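## Task

Same as the first goal, coiling the cord around the headset at mid-height with at least three consecutive alternating-face passes, under the same counting and cancelling rules, but the final grip is made with the left gripper. The left gripper is commanded fully closed and holds the headset by the headband alone, lowest point about a hand's length or more above the table. Nothing but the cord touches the headset apart from that grip, the left arm is clear of the cord, and nothing extends past the table edge. Report completion when all is still. Anything the robot alone keeps in place, other than that grip, does not count.

## Robot and tools

Robot: two arms, left_arm and right_arm, each with six joints and a parallel gripper. World frame: origin on the table top midway between the arms, +z up, +x out over the table, and left_arm sits on the +y side. The names left and right refer to the arms, not to image sides.

Joint order, used in every row and every per-joint list: shoulder, elbow, waist, wrist pitch, wrist yaw, wrist roll. Stated ranges in radians: waist -2.618 to 3.054, shoulder 0.000 to 3.142, elbow 0.000 to 3.142, wrist pitch -1.571 to 1.571, wrist yaw -1.571 to 1.571, wrist roll -2.094 to 2.094. Real ends may differ by up to 0.036 rad either way.

The row: one flat list for both arms, 14 numbers in [-1, 1]. The first 6 are left_arm joint offsets, the 7th is left_arm opening, then 6 right_arm joint offsets and right_arm opening. Always send all 14, even if one arm stays still. Joint numbers are scaled offsets, not poses: 1.0 equals 1.202 rad for waist, 1.258 shoulder, 1.238 elbow, 2.073 wrist pitch, 2.022 for wrist yaw and for wrist roll. Opening is absolute: +1 fully open, -1 closed. Optionally append 12 more numbers from 0 to 1, stiffness multipliers for each joint (left_arm's 6, then right_arm's 6, joint order as above); they persist until changed.

execute_actions(actions): a list of actions; each action is a list of up to 15 rows, one per 1/30 s control step; if fewer, the last row repeats to fill 15 steps. Offsets in every row are measured from the joint angles at the start of that action, not from the previous row; for the first action, from the last reported angles. An empty list just returns state and images. If an action would push any joint more than 0.036 rad outward beyond its range, it is refused for both arms; a malformed action, or a failing first action, rejects the whole call.

move(target, speed, blocking): target is one 14-number row (stiffness optional) whose offsets are taken from the Joint positions in the latest result showing them. All joints travel proportionally so they finish together; grippers trace curves. speed is the peak rate in rad/s of the joint with the longest travel, 0.01 to 2, default 0.5; paths last between 0.5 and 10 s. Motion ignores obstacles and the other arm. Finger openings are applied at once. With blocking=false you get a result after 0.5 s; poll with wait(0), and call wait or stop before sending new rows or moves. The move line reports the ending (done, off_target, moving, held, fault), limits=held or limits=none, and each arm's joint farthest from target.

wait(seconds): 0 to 10; arms keep their last command. stop(): brakes a running move; fingers keep going. zoom_image(camera, region): camera is cam_high, cam_low, cam_left_wrist or cam_right_wrist (each 504x504); region [x0, y0, x1, y1] in pixels from the top-left, at most 504 by 504. finished_scene(scene): ends the current scene, given its number; irreversible, and its result says whether the goal was met and gives the next task.

Motion limits: each joint's target is kept within a lead of its measured angle (waist 0.202, shoulder 0.258, elbow 0.238, wrist pitch 0.573, wrist yaw and roll 0.522 rad), and targets are scaled back if the gripper would jump over 70 mm per step, so big offsets take several actions and may need re-sending. Friction can leave a joint up to about 0.031 rad short, and smaller commands may do nothing.

Results: a state line per arm with gripper position (metres, world frame, point between finger pads about 1 cm behind the tips; fingers point along the gripper's +z and close along its y) and quaternion wxyz; this reading drifts more at long reach. Joint positions and Joint velocities list each arm's six joints (rad, rad/s) then finger gap (m, 0.094 open). Joint targets shows where joints are being driven. grip_measured is the opening on the command scale. Step readings appear for execute_actions; HELD marks steps where an arm was held back. Other lines: joint sent to its limit, joint command not followed (clearance check altered targets), MOTOR HOT (from 75 C), OVER-TEMPERATURE FAULT (stops at 90 C; at 100 C the arm drops). Camera calibration (intrinsics, distortion, world-to-camera transforms) is given; wrist cameras follow their arm.

Gripping: to hold, command about 0.03 below grip_measured; less holds more lightly. Thin parts under about 2 mm are held more weakly.

Avoid: dropping or slamming things, pressing hard into objects, arm-to-arm contact, knocking anything off the table, and long heavy holds that heat motors. Expect occasional brief tugs on held parts or pushes on loose ones.

Each tool is called after "Emit:" as a command line: name --argument value for each argument, lists and objects as JSON in quotes; but a table of rows of numbers goes row by row, as --pt "numbers of a row", without its own name.

## Session

Emit:
execute_actions --actions '[]'

Scene clock: 0.00 s.
left_arm: end_effector_position=(+0.3629, +0.7073, +0.2854) grip_measured=+1.000 end_effector_quat_wxyz=(+0.653, -0.397, +0.626, +0.155) | right_arm: end_effector_position=(+0.4228, -0.3884, +0.1859) grip_measured=+1.000 end_effector_quat_wxyz=(+0.755, +0.172, +0.633, +0.026)
Joint names: [shoulder, elbow, waist, wrist pitch, wrist yaw, wrist roll]
Joint positions: left_arm=[ 1.734  1.237  0.861  0.398  0.029 -0.329  0.094] | right_arm=[1.725 0.398 0.13  1.472 0.209 0.269 0.094]
Joint velocities: left_arm=[-0.007 -0.007  0.002 -0.022  0.022  0.081  0.   ] | right_arm=[ 0.012 -0.017  0.007  0.007 -0.037 -0.066  0.   ]
Motor temperatures (°C, as the motors report them): left_arm=[46 45 29 47 27 29] | right_arm=[47 48 28 32 30 30]
Joint targets: left_arm=[1.734 1.237 0.861 0.398 0.029 -0.329] | right_arm=[1.725 0.398 0.130 1.472 0.209 0.269]
Joint stiffness scale: left_arm=[1. 1. 1. 1. 1. 1.] | right_arm=[1. 1. 1. 1. 1. 1.]
camera_calibration (this result's frames):
cam_left_wrist: T_world_to_cam=[[0.677321, -0.608156, 0.413984, 0.063437], [-0.0973135, -0.631835, -0.76897, 0.738698], [0.729223, 0.480553, -0.487137, -0.368038], [0, 0, 0, 1]] pos_world=[0.2973, 0.682176, 0.36249]
cam_right_wrist: T_world_to_cam=[[-0.213752, -0.975994, -0.0417766, -0.279378], [-0.301067, 0.106499, -0.947637, 0.385749], [0.929338, -0.189982, -0.316604, -0.319495], [0, 0, 0, 1]] pos_world=[0.353337, -0.374451, 0.252726]

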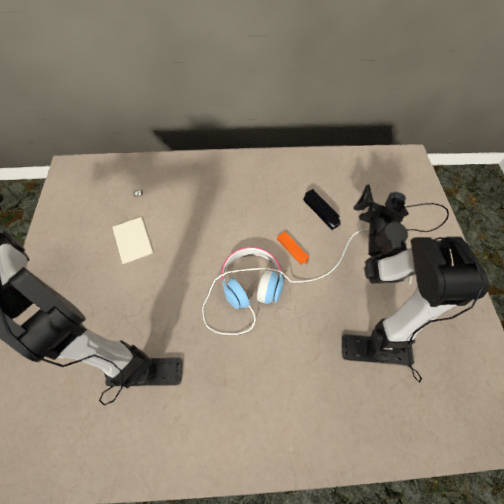

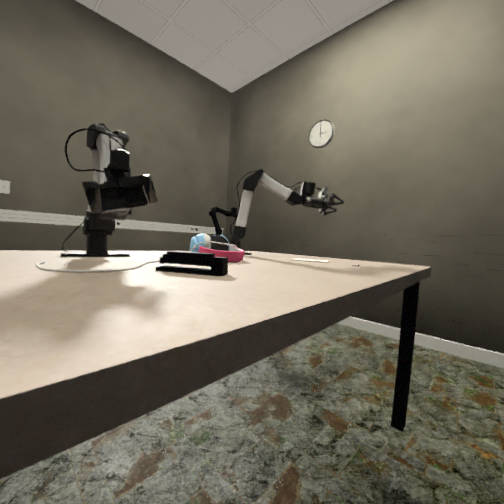

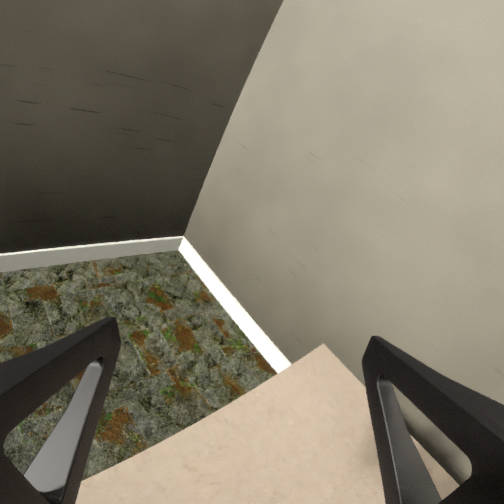

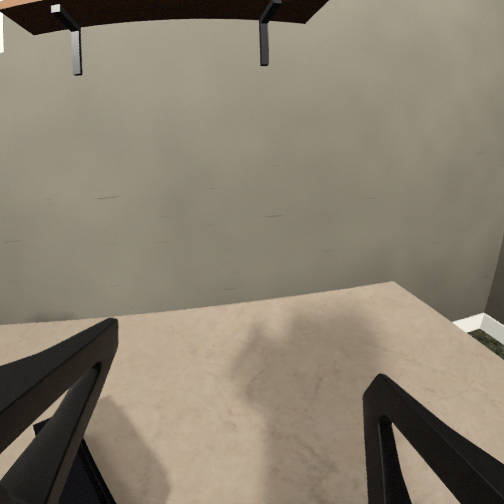

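Emit:
zoom_image --camera "cam_high" --region '[190, 220, 320, 350]'

Emit:
zoom_image --camera "cam_high" --region '[270, 160, 470, 360]'

Emit:
zoom_image --camera "cam_low" --region '[20, 200, 280, 300]'

Region (190, 220, 320, 350) of cam_high's 504x504 image, scaled by 3.877, with more detail than that image has.

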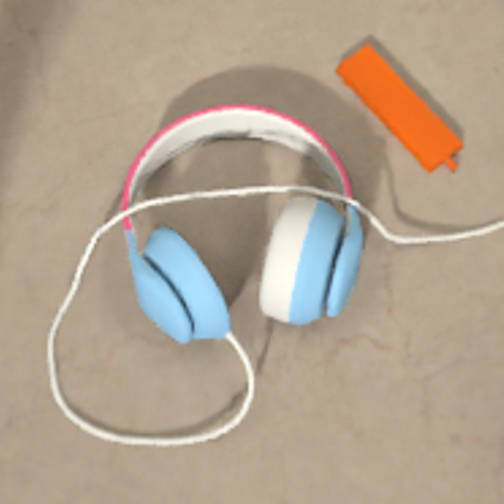

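Region (270, 160, 470, 360) of cam_high's 504x504 image, scaled by 2.520, with more detail than that image has.

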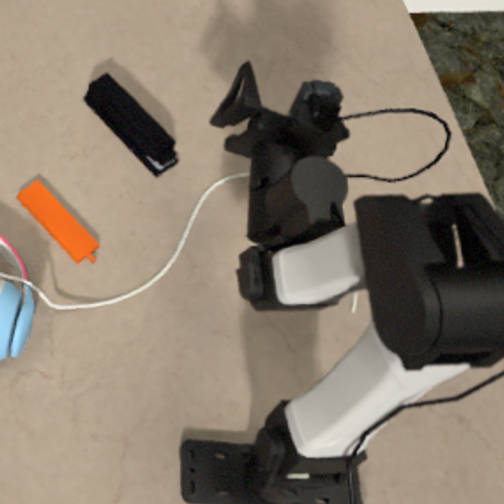

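Region (20, 200, 280, 300) of cam_low's 504x504 image, scaled by 1.938, with more detail than that image has; it fills the top 194 rows of this view, and the rest is white.

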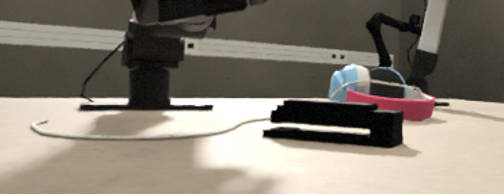

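Emit:
move --target '[0.291, 0.625, -0.99, -0.775, -0.014, 0.565, -0.15, 0.100, 0.822, -0.472, -0.975, -0.113, 0.90, -0.3]' --speed 1.2

Scene clock: 122.67 s.
left_arm: end_effector_position=(+0.4226, +0.1343, +0.1442) grip_measured=-0.149 end_effector_quat_wxyz=(+0.140, +0.549, +0.823, +0.027) | right_arm: end_effector_position=(+0.4046, -0.6039, +0.1179) grip_measured=-0.297 end_effector_quat_wxyz=(+0.214, +0.927, +0.227, +0.207)
Joint names: [shoulder, elbow, waist, wrist pitch, wrist yaw, wrist roll]
Joint positions: left_arm=[ 2.086  1.992 -0.335 -1.191  0.008  0.806  0.04 ] | right_arm=[ 1.831  1.398 -0.432 -0.533 -0.011  2.084  0.033]
Joint velocities: left_arm=[ 0.007  0.007 -0.012 -0.051  0.022 -0.022  0.001] | right_arm=[ 0.012  0.002  0.002 -0.022 -0.022  0.007  0.   ]
Motor temperatures (°C, as the motors report them): left_arm=[60 57 29 59 27 29] | right_arm=[51 48 28 45 30 30]
Joint targets: left_arm=[2.100 2.011 -0.329 -1.209 0.000 0.813] | right_arm=[1.851 1.415 -0.438 -0.549 -0.019 2.089]
Joint stiffness scale: left_arm=[1. 1. 1. 1. 1. 1.] | right_arm=[1. 1. 1. 1. 1. 1.]
move: done; limits=none; left_arm: farthest joint: the elbow, 0.019 radians from its target (0.774 radians at the start); right_arm: farthest joint: the shoulder, 0.019 radians from its target (0.126 radians at the start)
camera_calibration (this result's frames):
cam_left_wrist: T_world_to_cam=[[-0.85926, -0.481059, -0.17394, 0.450108], [-0.510335, 0.829477, 0.226992, 0.108479], [0.0350827, 0.283813, -0.958238, 0.182724], [0, 0, 0, 1]] pos_world=[0.43571, 0.0746885, 0.228761]
cam_right_wrist: T_world_to_cam=[[-0.522226, 0.647186, -0.555365, 0.669234], [0.408721, 0.761495, 0.503064, 0.276122], [0.748484, 0.0357232, -0.662191, -0.114806], [0, 0, 0, 1]] pos_world=[0.322565, -0.639283, 0.156739]

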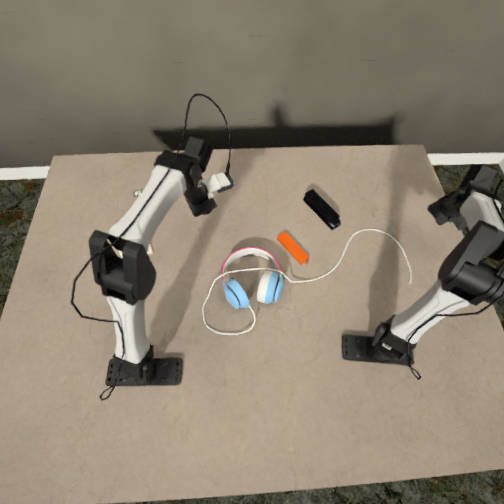

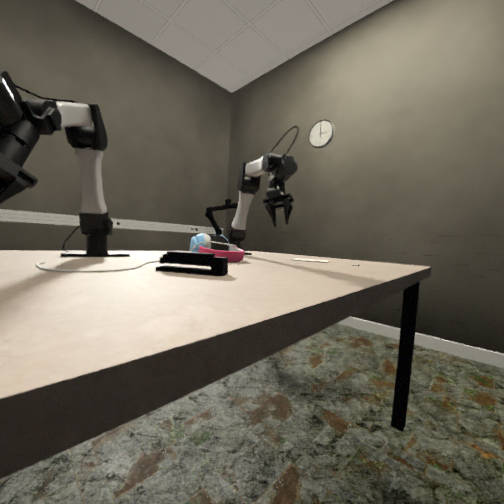

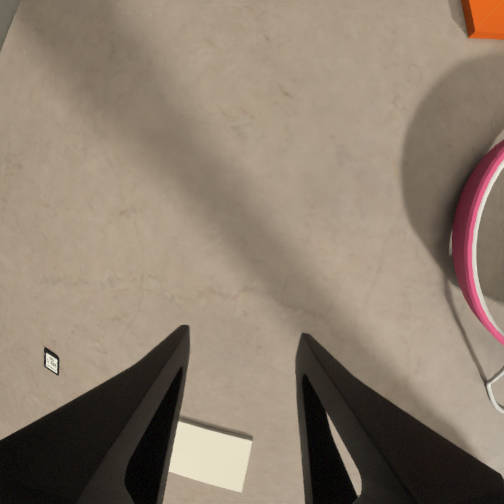

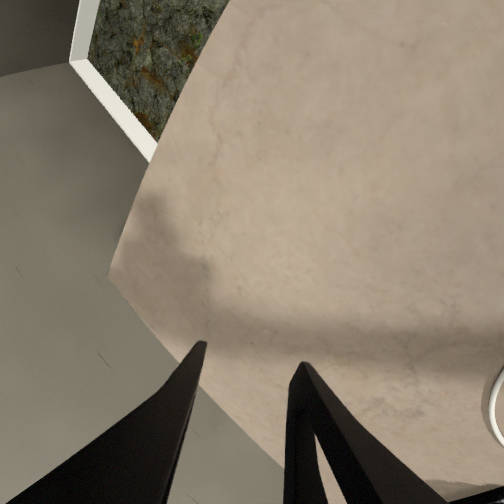

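Emit:
zoom_image --camera "cam_high" --region '[330, 210, 430, 310]'

Region (330, 210, 430, 310) of cam_high's 504x504 image, scaled by 5.040, with more detail than that image has.

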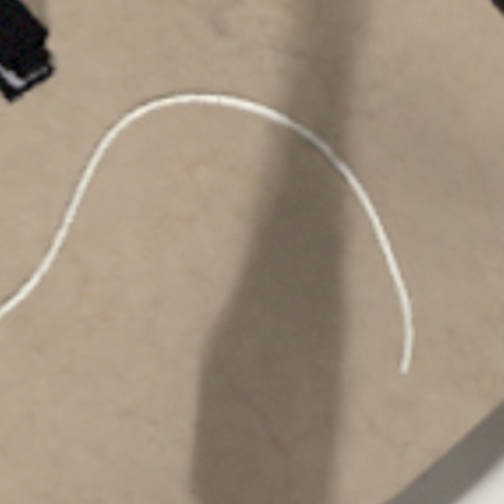

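Emit:
move --target '[0.3075, 0.2856, -0.272, -0.1262, -0.004, 0, -0.15, 0.05, 0.014, -0.004, -0.2786, 0, 0.002, -0.3]' --speed 0.8

Scene clock: 142.60 s.
left_arm: end_effector_position=(+0.3488, -0.0035, +0.0577) grip_measured=-0.149 end_effector_quat_wxyz=(-0.002, +0.685, +0.729, -0.004) | right_arm: end_effector_position=(+0.2953, -0.5321, +0.0586) grip_measured=-0.297 end_effector_quat_wxyz=(-0.005, +0.972, +0.236, +0.003)
Joint names: [shoulder, elbow, waist, wrist pitch, wrist yaw, wrist roll]
Joint positions: left_arm=[ 2.468  2.328 -0.667 -1.435  0.007  0.806  0.04 ] | right_arm=[ 1.88   1.398 -0.432 -1.091 -0.011  2.084  0.033]
Joint velocities: left_arm=[ 0.022  0.007 -0.002 -0.022 -0.022 -0.051 -0.   ] | right_arm=[-0.012 -0.007 -0.007  0.037 -0.066  0.022  0.   ]
Motor temperatures (°C, as the motors report them): left_arm=[63 58 29 54 27 29] | right_arm=[54 52 28 42 30 30]
Joint targets: left_arm=[2.472 2.346 -0.662 -1.453 0.000 0.806] | right_arm=[1.894 1.416 -0.437 -1.110 -0.011 2.088]
Joint stiffness scale: left_arm=[1. 1. 1. 1. 1. 1.] | right_arm=[1. 1. 1. 1. 1. 1.]
move: done; limits=none; left_arm: farthest joint: the elbow, 0.018 radians from its target (0.353 radians at the start); right_arm: farthest joint: the wrist pitch, 0.019 radians from its target (0.578 radians at the start)
camera_calibration (this result's frames):
cam_left_wrist: T_world_to_cam=[[-0.987283, -0.158548, 0.011651, 0.340383], [-0.137318, 0.887423, 0.440028, 0.0625936], [-0.0801049, 0.432832, -0.897908, 0.178732], [0, 0, 0, 1]] pos_world=[0.358967, -0.0789409, 0.128976]
cam_right_wrist: T_world_to_cam=[[-0.668535, 0.743671, -0.00378627, 0.594934], [0.660383, 0.595987, 0.456831, 0.136249], [0.341988, 0.302907, -0.889546, 0.200732], [0, 0, 0, 1]] pos_world=[0.23911, -0.584441, 0.11857]

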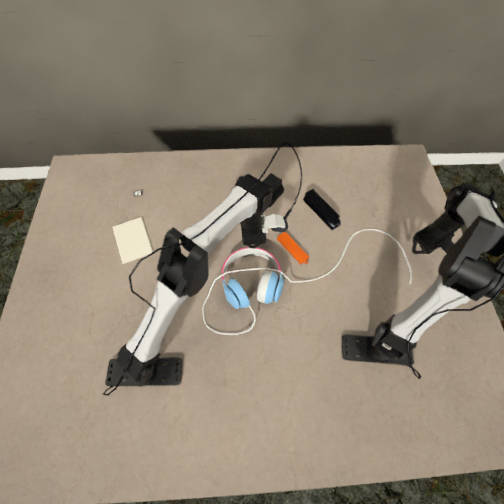

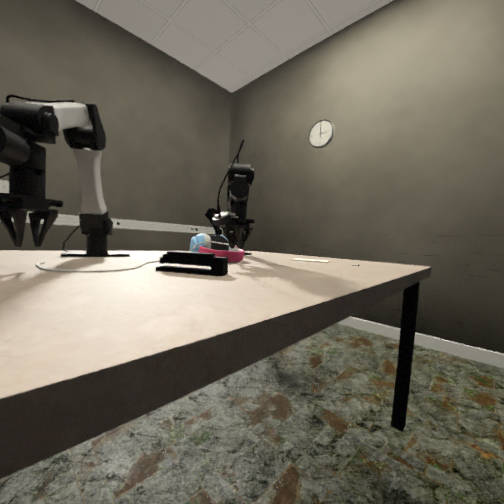

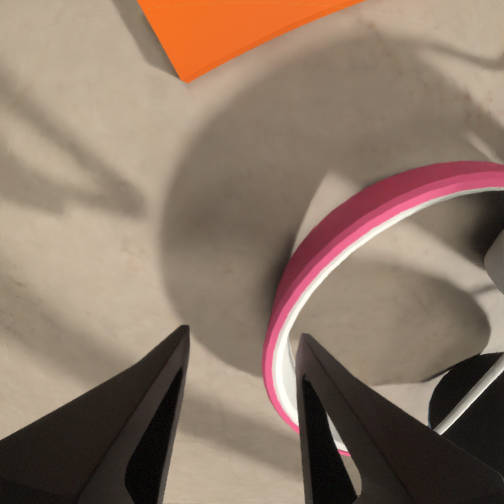

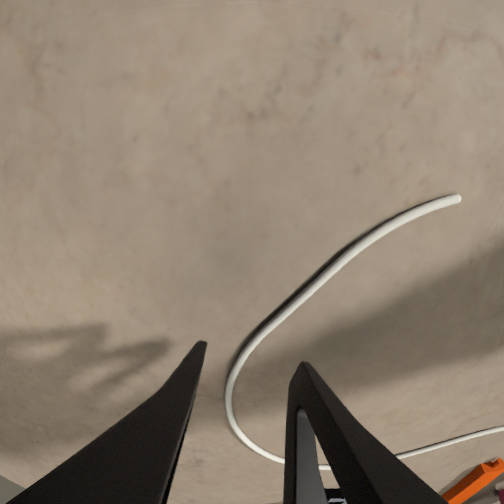

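Emit:
move --target '[-0.159, -0.26, 0, 0.074, -0.003, 0, -0.15, 0.005, -0.129, 0.063, 0.0777, 0, 0.002, -0.3]' --speed 0.5

Scene clock: 211.37 s.
left_arm: end_effector_position=(+0.3272, +0.0147, +0.0640) grip_measured=-0.149 end_effector_quat_wxyz=(+0.008, +0.685, +0.729, -0.003) | right_arm: end_effector_position=(+0.2978, -0.5071, +0.0244) grip_measured=-0.297 end_effector_quat_wxyz=(-0.004, +0.963, +0.268, +0.004)
Joint names: [shoulder, elbow, waist, wrist pitch, wrist yaw, wrist roll]
Joint positions: left_arm=[ 2.28   2.025 -0.667 -1.299  0.007  0.806  0.04 ] | right_arm=[ 1.88   1.255 -0.365 -0.947 -0.011  2.084  0.033]
Joint velocities: left_arm=[ 0.002  0.002 -0.007  0.081 -0.007  0.022 -0.001] | right_arm=[ 0.007 -0.027  0.012 -0.007  0.007  0.051 -0.   ]
Motor temperatures (°C, as the motors report them): left_arm=[79 58 29 48 27 29] | right_arm=[55 53 28 36 30 30]
Joint targets: left_arm=[2.268 2.006 -0.667 -1.282 0.001 0.806] | right_arm=[1.887 1.238 -0.356 -0.931 -0.011 2.088]
Joint stiffness scale: left_arm=[1. 1. 1. 1. 1. 1.] | right_arm=[1. 1. 1. 1. 1. 1.]
MOTOR HOT: a motor of the left arm reached 75 °C. Now the hottest motor of the left arm, the shoulder, reports 79 °C. The controller's stop level is 90 °C. To cool a motor, set the load down, stop pushing, or move to a pose that needs little force.
move: done; limits=none; left_arm: farthest joint: the elbow, 0.018 radians from its target (0.322 radians at the start); right_arm: farthest joint: the elbow, 0.017 radians from its target (0.160 radians at the start)
camera_calibration (this result's frames):
cam_left_wrist: T_world_to_cam=[[-0.987361, -0.158481, -0.00102887, 0.322724], [-0.143758, 0.892866, 0.42676, 0.04352], [-0.0667148, 0.421515, -0.904364, 0.171001], [0, 0, 0, 1]] pos_world=[0.33631, -0.0597913, 0.136407]
cam_right_wrist: T_world_to_cam=[[-0.716649, 0.697414, -0.00526178, 0.568807], [0.618547, 0.639056, 0.457173, 0.169657], [0.322202, 0.324378, -0.889362, 0.178572], [0, 0, 0, 1]] pos_world=[0.245157, -0.563039, 0.0842455]

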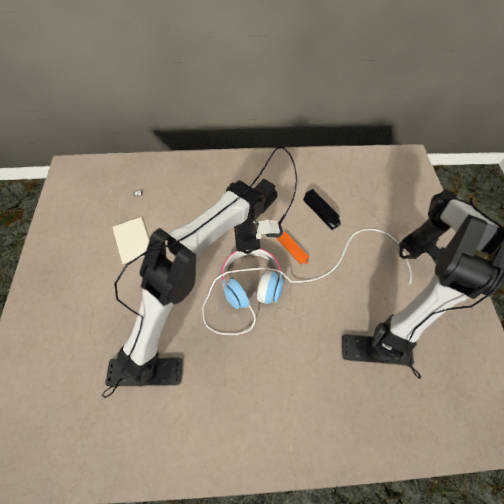

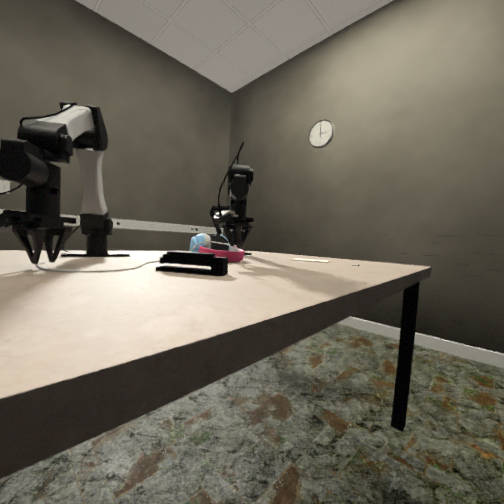

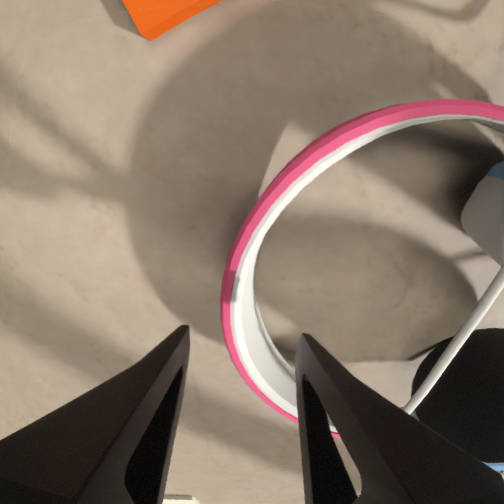

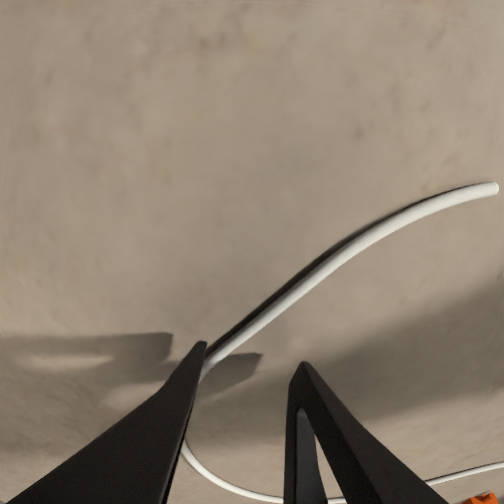

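Emit:
move --target '[0.051, -0.135, 0, 0.0886, -0.003, 0, -0.15, 0.038, -0.04, 0.004, 0.033, 0, 0.002, -0.3]' --speed 0.25

Scene clock: 226.77 s.
left_arm: end_effector_position=(+0.3244, +0.0172, +0.0094) grip_measured=-0.149 end_effector_quat_wxyz=(-0.008, +0.685, +0.729, -0.004) | right_arm: end_effector_position=(+0.2984, -0.5074, +0.0141) grip_measured=-0.297 end_effector_quat_wxyz=(-0.005, +0.963, +0.268, +0.003)
Joint names: [shoulder, elbow, waist, wrist pitch, wrist yaw, wrist roll]
Joint positions: left_arm=[ 2.326  1.885 -0.667 -1.145  0.006  0.806  0.04 ] | right_arm=[ 1.899  1.236 -0.365 -0.911 -0.011  2.084  0.033]
Joint velocities: left_arm=[-0.017 -0.007 -0.002  0.081 -0.037 -0.022 -0.001] | right_arm=[-0.012  0.002  0.027 -0.022 -0.037 -0.051 -0.001]
Motor temperatures (°C, as the motors report them): left_arm=[81 56 29 47 27 29] | right_arm=[56 51 28 35 30 30]
Joint targets: left_arm=[2.344 1.858 -0.667 -1.116 0.001 0.806] | right_arm=[1.928 1.206 -0.360 -0.878 -0.011 2.088]
Joint stiffness scale: left_arm=[1. 1. 1. 1. 1. 1.] | right_arm=[1. 1. 1. 1. 1. 1.]
MOTOR HOT: still on. Now the hottest motor of the left arm, the shoulder, reports 81 °C; the controller's stop level is 90 °C.
move: off_target (left_arm, right_arm); limits=none; left_arm: farthest joint: the wrist pitch, 0.030 radians from its target (0.184 radians at the start); right_arm: farthest joint: the wrist pitch, 0.032 radians from its target (0.068 radians at the start)
camera_calibration (this result's frames):
cam_left_wrist: T_world_to_cam=[[-0.987143, -0.158671, 0.0193158, 0.319989], [-0.133283, 0.883793, 0.448493, 0.0607644], [-0.0882339, 0.440152, -0.893578, 0.126878], [0, 0, 0, 1]] pos_world=[0.335169, -0.0587762, 0.0799424]
cam_right_wrist: T_world_to_cam=[[-0.716655, 0.697418, -0.00378627, 0.569322], [0.619154, 0.638713, 0.456831, 0.173842], [0.32102, 0.325046, -0.889546, 0.170106], [0, 0, 0, 1]] pos_world=[0.245765, -0.563383, 0.074056]

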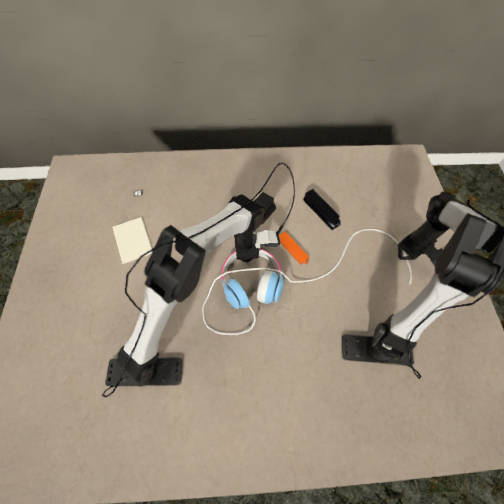

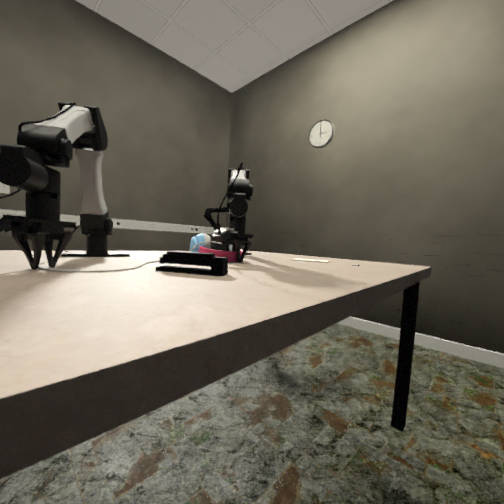

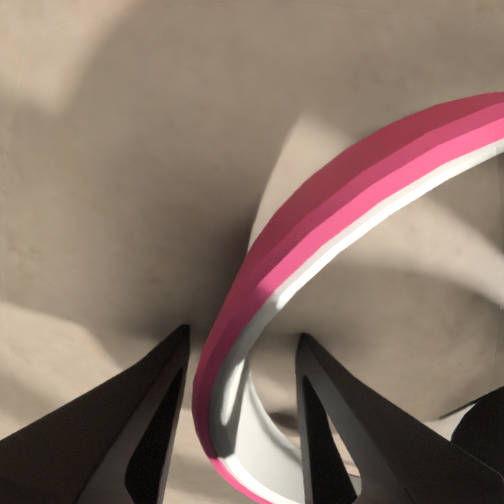

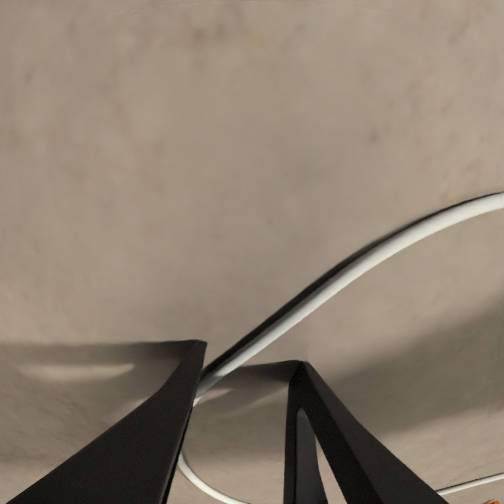

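Emit:
execute_actions --actions '[[[0.014,-0.02,0,0.01,-0.002,0,-0.25,0.023,-0.024,0.003,0.012,0,0.002,-0.36],[0.014,-0.02,0,0.01,-0.002,0,-0.3,0.023,-0.024,0.003,0.012,0,0.002,-0.42],[0.014,-0.02,0,0.01,-0.002,0,-0.36,0.023,-0.024,0.003,0.012,0,0.002,-0.48],[0.014,-0.02,0,0.01,-0.002,0,-0.42,0.023,-0.024,0.003,0.012,0,0.002,-0.53],[0.014,-0.02,0,0.01,-0.002,0,-0.48,0.023,-0.024,0.003,0.012,0,0.002,-0.58],[0.014,-0.02,0,0.01,-0.002,0,-0.53,0.023,-0.024,0.003,0.012,0,0.002,-0.62],[0.014,-0.02,0,0.01,-0.002,0,-0.58,0.023,-0.024,0.003,0.012,0,0.002,-0.66],[0.014,-0.02,0,0.01,-0.002,0,-0.62,0.023,-0.024,0.003,0.012,0,0.002,-0.70],[0.014,-0.02,0,0.01,-0.002,0,-0.66,0.023,-0.024,0.003,0.012,0,0.002,-0.73],[0.014,-0.02,0,0.01,-0.002,0,-0.69,0.023,-0.024,0.003,0.012,0,0.002,-0.76],[0.014,-0.02,0,0.01,-0.002,0,-0.72,0.023,-0.024,0.003,0.012,0,0.002,-0.79],[0.014,-0.02,0,0.01,-0.002,0,-0.74,0.023,-0.024,0.003,0.012,0,0.002,-0.81],[0.014,-0.02,0,0.01,-0.002,0,-0.76,0.023,-0.024,0.003,0.012,0,0.002,-0.83],[0.014,-0.02,0,0.01,-0.002,0,-0.78,0.023,-0.024,0.003,0.012,0,0.002,-0.85],[0.014,-0.02,0,0.01,-0.002,0,-0.80,0.023,-0.024,0.003,0.012,0,0.002,-0.87]],[[0.014,-0.02,0,0.01,-0.002,0,-0.82,0.023,-0.024,0.003,0.012,0,0.002,-0.88],[0.014,-0.02,0,0.01,-0.002,0,-0.83,0.023,-0.024,0.003,0.012,0,0.002,-0.89],[0.014,-0.02,0,0.01,-0.002,0,-0.84,0.023,-0.024,0.003,0.012,0,0.002,-0.90],[0.014,-0.02,0,0.01,-0.002,0,-0.85,0.023,-0.024,0.003,0.012,0,0.002,-0.91],[0.014,-0.02,0,0.01,-0.002,0,-0.86,0.023,-0.024,0.003,0.012,0,0.002,-0.92],[0.014,-0.02,0,0.01,-0.002,0,-0.88,0.023,-0.024,0.003,0.012,0,0.002,-0.93],[0.014,-0.02,0,0.01,-0.002,0,-0.90,0.023,-0.024,0.003,0.012,0,0.002,-0.94],[0.014,-0.02,0,0.01,-0.002,0,-0.92,0.023,-0.024,0.003,0.012,0,0.002,-0.95],[0.014,-0.02,0,0.01,-0.002,0,-0.94,0.023,-0.024,0.003,0.012,0,0.002,-0.96],[0.014,-0.02,0,0.01,-0.002,0,-0.96,0.023,-0.024,0.003,0.012,0,0.002,-0.97],[0.014,-0.02,0,0.01,-0.002,0,-1,0.023,-0.024,0.003,0.012,0,0.002,-0.98]]]'

Scene clock: 244.50 s.
left_arm: end_effector_position=(+0.3141, +0.0172, +0.0101) grip_measured=-0.794 end_effector_quat_wxyz=(-0.022, +0.683, +0.729, -0.024) | right_arm: end_effector_position=(+0.3006, -0.5098, +0.0141) grip_measured=-0.947 end_effector_quat_wxyz=(+0.001, +0.963, +0.268, +0.006)
Joint names: [shoulder, elbow, waist, wrist pitch, wrist yaw, wrist roll]
Joint positions: left_arm=[ 2.326  1.885 -0.667 -1.177  0.045  0.805  0.01 ] | right_arm=[ 1.899  1.236 -0.365 -0.898 -0.006  2.084  0.002]
Joint velocities: left_arm=[ 0.007 -0.002  0.002  0.037 -0.007 -0.081 -0.   ] | right_arm=[-0.027 -0.007 -0.002 -0.007 -0.037  0.037  0.   ]
Motor temperatures (°C, as the motors report them): left_arm=[79 54 29 47 27 29] | right_arm=[54 49 28 35 30 30]
Joint targets: left_arm=[2.344 1.860 -0.667 -1.131 0.012 0.805] | right_arm=[1.928 1.207 -0.361 -0.875 -0.006 2.088]
Joint stiffness scale: left_arm=[1. 1. 1. 1. 1. 1.] | right_arm=[1. 1. 1. 1. 1. 1.]
MOTOR HOT: still on. Now the hottest motor of the left arm, the shoulder, reports 79 °C; the controller's stop level is 90 °C.
Step readings (joint positions; steps 1 to 15: 1st action; 16 to 30: 2nd action):
0: left_arm=[2.326 1.885 -0.667 -1.145 0.006 0.806] | right_arm=[1.899 1.236 -0.365 -0.911 -0.011 2.084]
1: left_arm=[2.326 1.885 -0.667 -1.143 0.005 0.806] | right_arm=[1.899 1.236 -0.365 -0.909 -0.010 2.084]
2: left_arm=[2.326 1.885 -0.667 -1.140 0.002 0.806] | right_arm=[1.899 1.236 -0.365 -0.905 -0.008 2.084]
4: left_arm=[2.326 1.885 -0.667 -1.139 0.002 0.806] | right_arm=[1.899 1.236 -0.365 -0.900 -0.006 2.084]
8: left_arm=[2.326 1.885 -0.667 -1.139 0.002 0.806] | right_arm=[1.899 1.236 -0.365 -0.900 -0.006 2.084]
15: left_arm=[2.326 1.885 -0.667 -1.151 0.016 0.805] | right_arm=[1.899 1.236 -0.365 -0.900 -0.006 2.084]
16: left_arm=[2.326 1.885 -0.667 -1.156 0.022 0.805] | right_arm=[1.899 1.236 -0.365 -0.899 -0.006 2.084]
17: left_arm=[2.326 1.885 -0.667 -1.162 0.027 0.805] | right_arm=[1.899 1.236 -0.365 -0.899 -0.006 2.084]
19: left_arm=[2.326 1.885 -0.667 -1.169 0.036 0.805] | right_arm=[1.899 1.236 -0.365 -0.899 -0.006 2.084]
23: left_arm=[2.326 1.885 -0.667 -1.175 0.043 0.805] | right_arm=[1.899 1.236 -0.365 -0.899 -0.006 2.084]
30: Joint positions above
camera_calibration (this result's frames):
cam_left_wrist: T_world_to_cam=[[-0.984535, -0.160972, 0.0691355, 0.308548], [-0.113805, 0.887681, 0.446174, 0.0529719], [-0.133192, 0.431406, -0.892272, 0.14093], [0, 0, 0, 1]] pos_world=[0.328575, -0.0581527, 0.0807818]
cam_right_wrist: T_world_to_cam=[[-0.716554, 0.697314, -0.0174166, 0.572676], [0.615454, 0.643793, 0.454695, 0.177723], [0.328278, 0.315095, -0.890477, 0.16293], [0, 0, 0, 1]] pos_world=[0.247487, -0.565089, 0.0742499]

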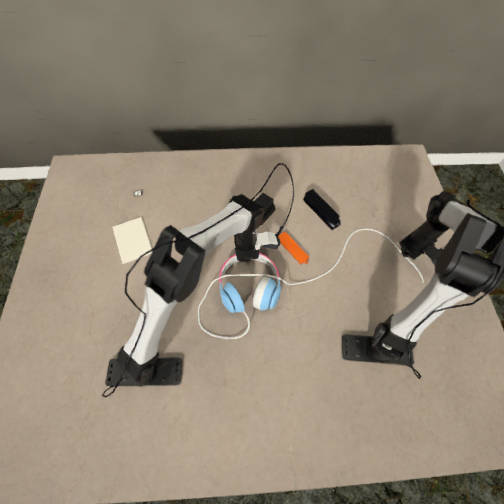

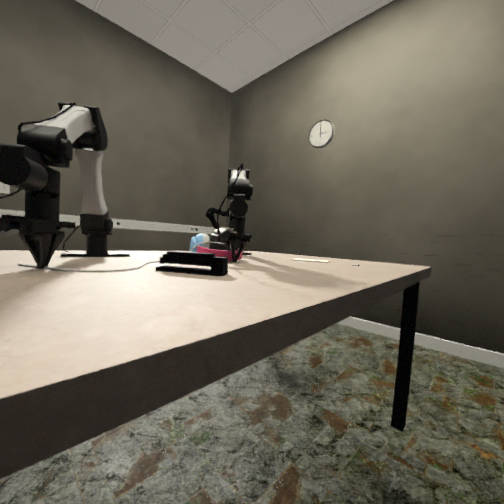

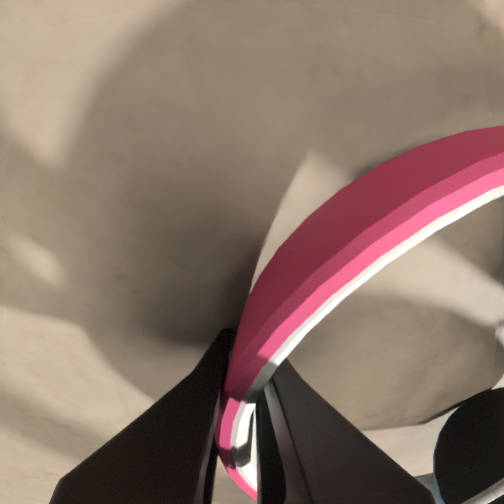

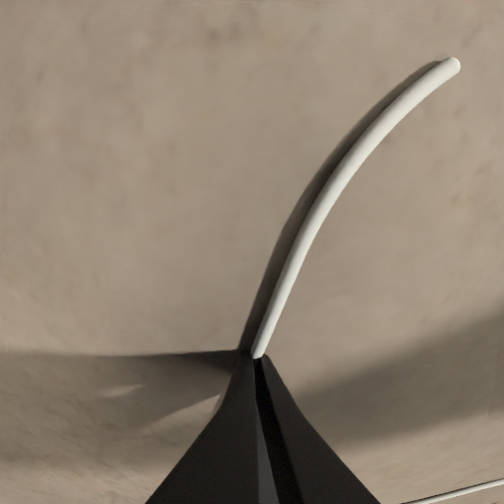

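Emit:
move --target '[-0.4086, -0.032, 0.0765, -0.1925, -0.012, -0.574, -1, -0.56, -0.437, 0.6406, -0.093, 0, -0.999, -0.98]' --speed 0.7

Scene clock: 297.03 s.
left_arm: end_effector_position=(+0.2608, +0.1077, +0.1892) grip_measured=-0.819 end_effector_quat_wxyz=(+0.011, +0.135, +0.991, -0.009) | right_arm: end_effector_position=(+0.1709, -0.3024, +0.0506) grip_measured=-0.947 end_effector_quat_wxyz=(-0.002, -0.087, +0.996, +0.003)
Joint names: [shoulder, elbow, waist, wrist pitch, wrist yaw, wrist roll]
Joint positions: left_arm=[ 1.831  1.857 -0.585 -1.568  0.005 -0.348  0.008] | right_arm=[ 1.21   0.713  0.394 -1.077 -0.006  0.071  0.003]
Joint velocities: left_arm=[-0.012 -0.002  0.007 -0.007 -0.007  0.037 -0.   ] | right_arm=[ 0.022 -0.012 -0.022 -0.007  0.007  0.066  0.   ]
Motor temperatures (°C, as the motors report them): left_arm=[77 51 29 45 28 29] | right_arm=[52 47 28 33 30 30]
Joint targets: left_arm=[1.812 1.845 -0.575 -1.576 0.021 -0.356] | right_arm=[1.195 0.695 0.405 -1.091 -0.006 0.064]
Joint stiffness scale: left_arm=[1. 1. 1. 1. 1. 1.] | right_arm=[1. 1. 1. 1. 1. 1.]
MOTOR HOT: still on. Now the hottest motor of the left arm, the shoulder, reports 77 °C; the controller's stop level is 90 °C.
move: done; limits=none; left_arm: farthest joint: the shoulder, 0.019 radians from its target (0.514 radians at the start); right_arm: farthest joint: the elbow, 0.018 radians from its target (0.541 radians at the start)
camera_calibration (this result's frames):
cam_left_wrist: T_world_to_cam=[[-0.174635, -0.984409, 0.0210225, 0.144823], [-0.891929, 0.167201, 0.420127, 0.172072], [-0.417092, 0.0546183, -0.907222, 0.372023], [0, 0, 0, 1]] pos_world=[0.333935, 0.0934747, 0.262171]
cam_right_wrist: T_world_to_cam=[[0.416848, -0.908846, -0.0153831, -0.343736], [-0.809285, -0.378783, 0.448979, 0.0420672], [-0.41388, -0.174707, -0.89341, 0.151476], [0, 0, 0, 1]] pos_world=[0.240023, -0.270005, 0.111155]

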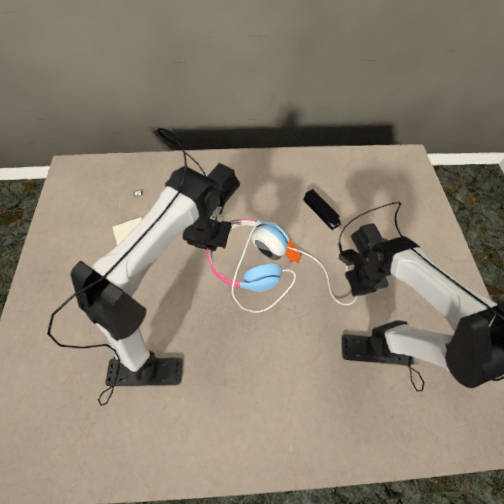

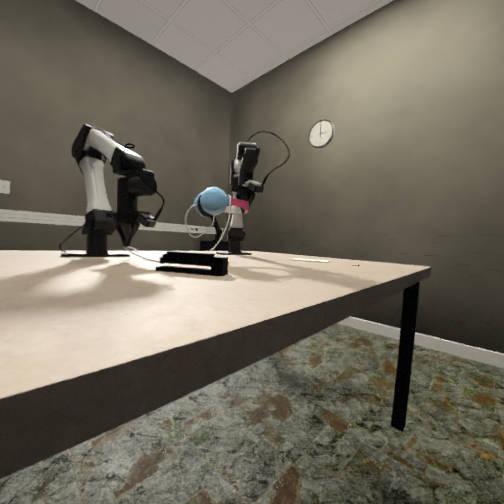

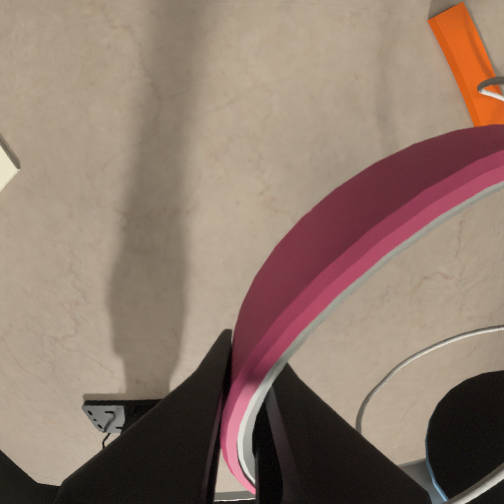

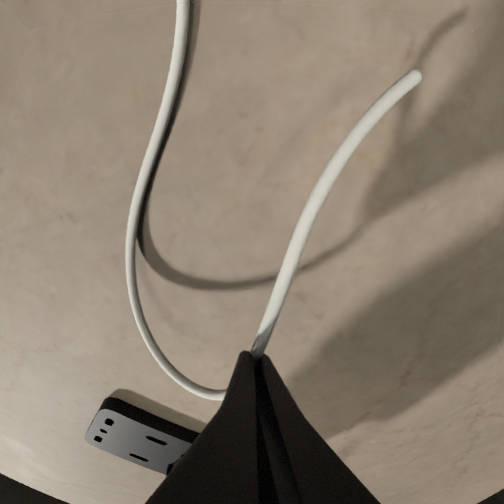

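Emit:
zoom_image --camera "cam_high" --region '[180, 190, 380, 330]'

Emit:
zoom_image --camera "cam_low" --region '[100, 160, 280, 280]'

Region (180, 190, 380, 330) of cam_high's 504x504 image, scaled by 2.520, with more detail than that image has; it fills the top 353 rows of this view, and the rest is white.

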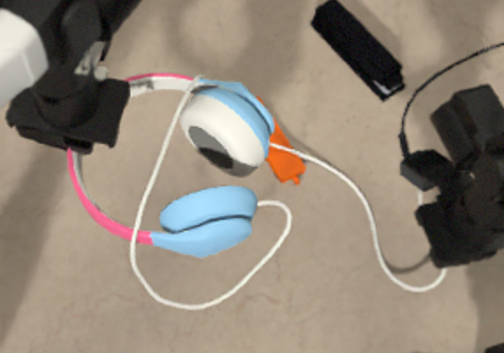

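Region (100, 160, 280, 280) of cam_low's 504x504 image, scaled by 2.800, with more detail than that image has.

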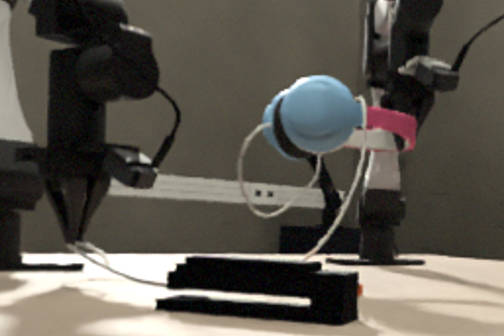

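Emit:
move --target '[-0.015, 0, 0.004, -0.003, 0.008, -0.002, -1, -0.006, 0, 0.999, 0, 0, -0.78, -0.98]' --speed 0.8

Scene clock: 319.40 s.
left_arm: end_effector_position=(+0.2620, +0.1095, +0.1892) grip_measured=-0.819 end_effector_quat_wxyz=(+0.014, +0.135, +0.991, -0.003) | right_arm: end_effector_position=(+0.0288, -0.1760, +0.0506) grip_measured=-0.946 end_effector_quat_wxyz=(+0.001, +0.995, -0.103, -0.001)
Joint names: [shoulder, elbow, waist, wrist pitch, wrist yaw, wrist roll]
Joint positions: left_arm=[ 1.831  1.857 -0.585 -1.569 -0.007 -0.348  0.008] | right_arm=[ 1.21   0.713  1.584 -1.077 -0.002 -1.5    0.003]
Joint velocities: left_arm=[-0.012 -0.032  0.012  0.037 -0.007  0.007  0.   ] | right_arm=[-0.012  0.002  0.012 -0.007 -0.007 -0.051 -0.   ]
Motor temperatures (°C, as the motors report them): left_arm=[75 51 29 44 28 29] | right_arm=[49 47 28 33 30 30]
Joint targets: left_arm=[1.812 1.857 -0.580 -1.575 0.021 -0.352] | right_arm=[1.202 0.713 1.595 -1.077 -0.005 -1.506]
Joint stiffness scale: left_arm=[1. 1. 1. 1. 1. 1.] | right_arm=[1. 1. 1. 1. 1. 1.]
MOTOR HOT: still on. Now the hottest motor of the left arm, the shoulder, reports 75 °C; the controller's stop level is 90 °C.
move: off_target (left_arm); limits=none; left_arm: farthest joint: the wrist yaw, 0.028 radians from its target (0.016 radians at the start); right_arm: farthest joint: the waist, 0.011 radians from its target (1.201 radians at the start)
camera_calibration (this result's frames):
cam_left_wrist: T_world_to_cam=[[-0.174015, -0.984697, 0.00950679, 0.148864], [-0.894971, 0.162171, 0.415606, 0.175023], [-0.410788, 0.0638132, -0.909495, 0.370188], [0, 0, 0, 1]] pos_world=[0.334614, 0.0945799, 0.262528]
cam_right_wrist: T_world_to_cam=[[-0.0492042, 0.998722, -0.011527, 0.17934], [0.894106, 0.0491879, 0.445147, 0.00140194], [0.445145, 0.0115967, -0.895384, 0.122892], [0, 0, 0, 1]] pos_world=[-0.0471338, -0.180605, 0.111478]

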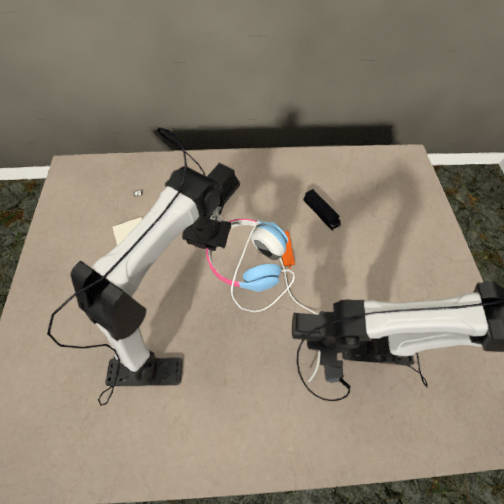

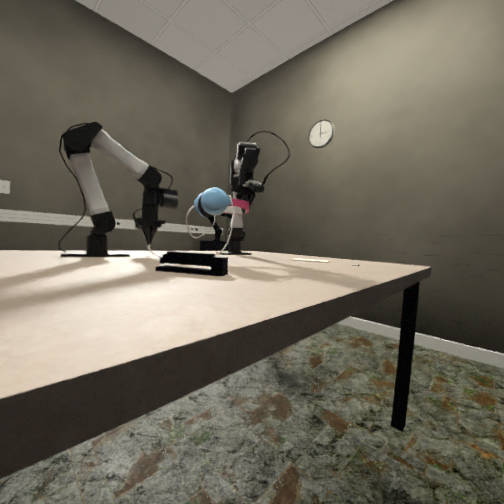

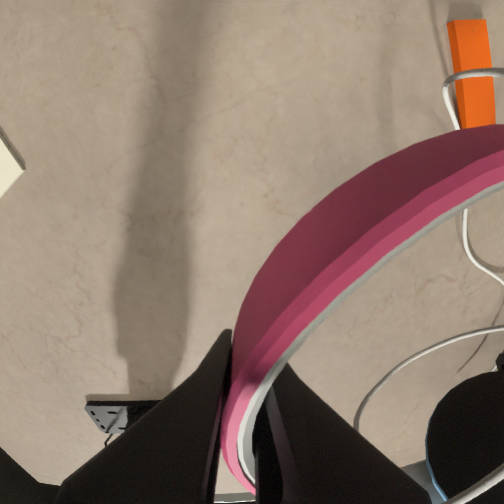

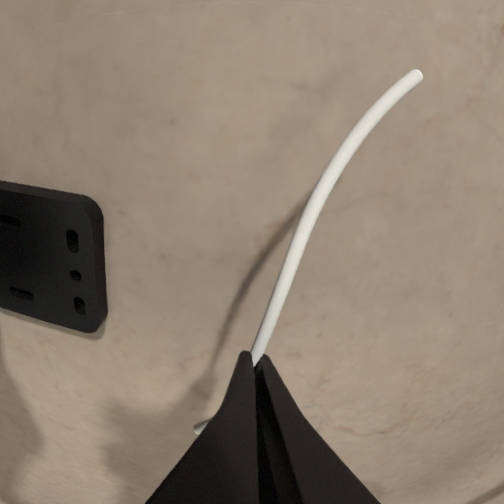

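Emit:
zoom_image --camera "cam_high" --region '[190, 200, 370, 400]'

Emit:
zoom_image --camera "cam_left_wrist" --region '[304, 0, 504, 400]'

Region (190, 200, 370, 400) of cam_high's 504x504 image, scaled by 2.520, with more detail than that image has; it fills the left 454 columns of this view, and the rest is white.

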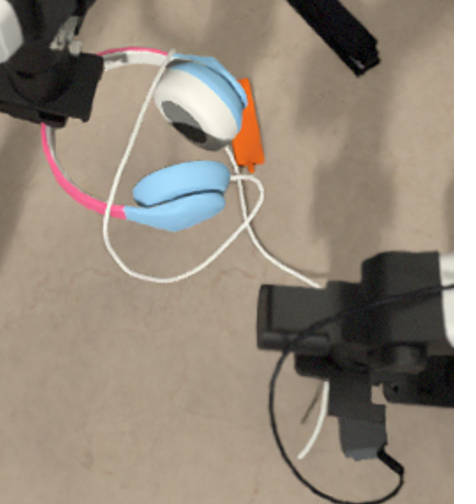

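Region (304, 0, 504, 400) of cam_left_wrist's 504x504 image, scaled by 1.260, with more detail than that image has.

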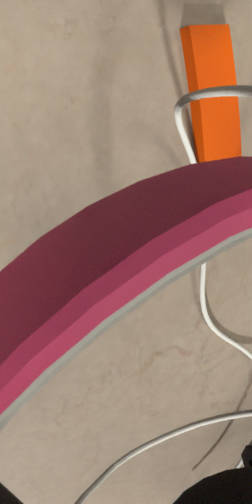

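Emit:
execute_actions --actions '[]'

Scene clock: 343.50 s.
left_arm: end_effector_position=(+0.2620, +0.1095, +0.1892) grip_measured=-0.819 end_effector_quat_wxyz=(+0.014, +0.135, +0.991, -0.003) | right_arm: end_effector_position=(+0.0288, -0.1760, +0.0506) grip_measured=-0.946 end_effector_quat_wxyz=(+0.001, +0.995, -0.103, -0.001)
Joint names: [shoulder, elbow, waist, wrist pitch, wrist yaw, wrist roll]
Joint positions: left_arm=[ 1.831  1.857 -0.585 -1.569 -0.007 -0.348  0.008] | right_arm=[ 1.21   0.713  1.584 -1.077 -0.002 -1.501  0.003]
Joint velocities: left_arm=[-0.012  0.007 -0.007 -0.037 -0.022 -0.007  0.001] | right_arm=[ 0.002  0.002 -0.012 -0.051 -0.037  0.007 -0.001]
Motor temperatures (°C, as the motors report them): left_arm=[73 52 29 43 28 29] | right_arm=[47 48 28 32 30 30]
Joint targets: left_arm=[1.812 1.857 -0.580 -1.575 0.021 -0.352] | right_arm=[1.202 0.713 1.595 -1.077 -0.005 -1.506]
Joint stiffness scale: left_arm=[1. 1. 1. 1. 1. 1.] | right_arm=[1. 1. 1. 1. 1. 1.]
MOTOR HOT: still on. Now the hottest motor of the left arm, the shoulder, reports 73 °C; the controller's stop level is 90 °C.
camera_calibration (this result's frames):
cam_left_wrist: T_world_to_cam=[[-0.174015, -0.984697, 0.00950679, 0.148864], [-0.894971, 0.162171, 0.415606, 0.175023], [-0.410788, 0.0638132, -0.909495, 0.370188], [0, 0, 0, 1]] pos_world=[0.334614, 0.0945799, 0.262528]
cam_right_wrist: T_world_to_cam=[[-0.0499662, 0.998684, -0.0115249, 0.179355], [0.894069, 0.0498691, 0.445145, 0.00152298], [0.445134, 0.0119381, -0.895384, 0.122952], [0, 0, 0, 1]] pos_world=[-0.0471301, -0.180663, 0.111478]

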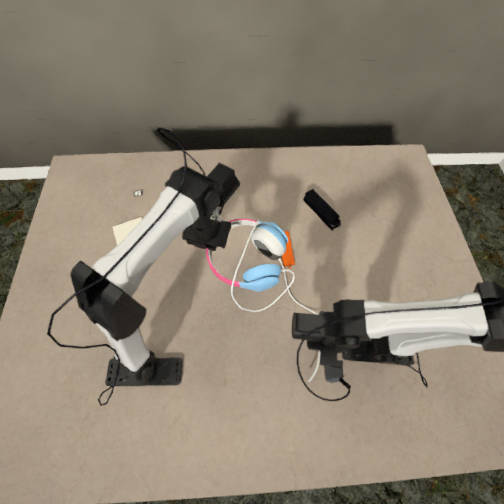

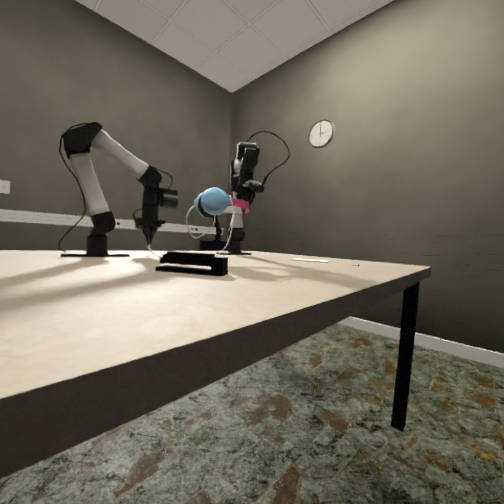

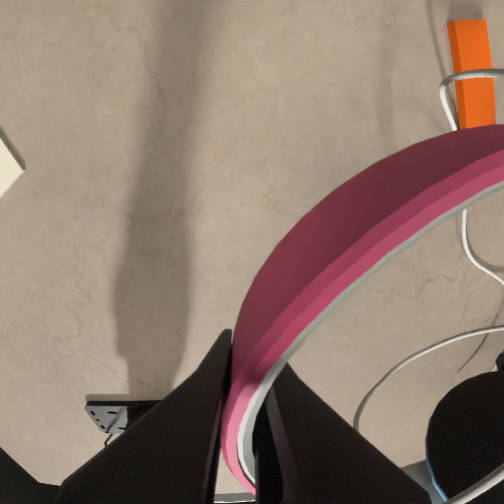

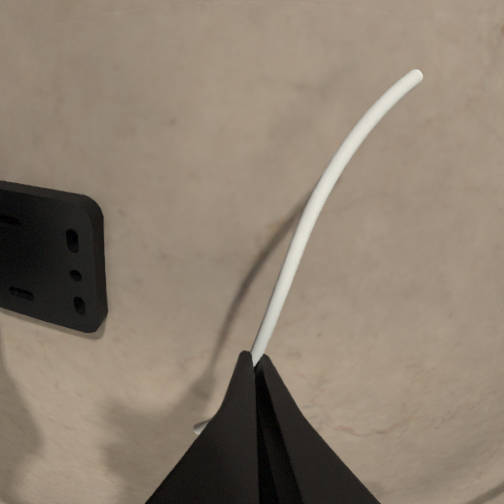

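Emit:
zoom_image --camera "cam_high" --region '[180, 180, 360, 360]'

Emit:
zoom_image --camera "cam_low" --region '[120, 150, 300, 290]'

Region (180, 180, 360, 360) of cam_high's 504x504 image, scaled by 2.800, with more detail than that image has.

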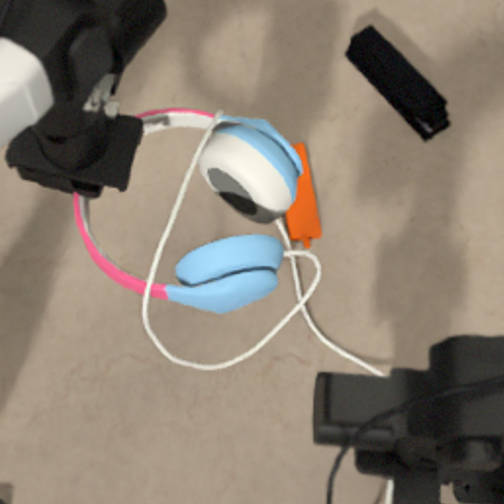

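Region (120, 150, 300, 290) of cam_low's 504x504 image, scaled by 2.800, with more detail than that image has.

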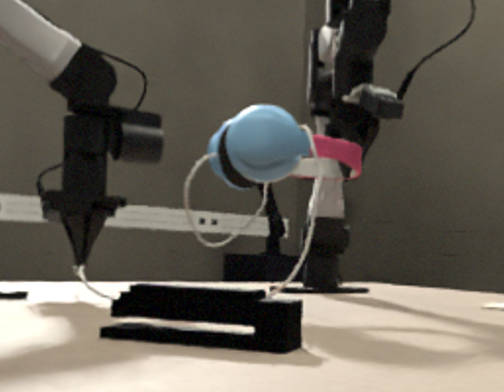

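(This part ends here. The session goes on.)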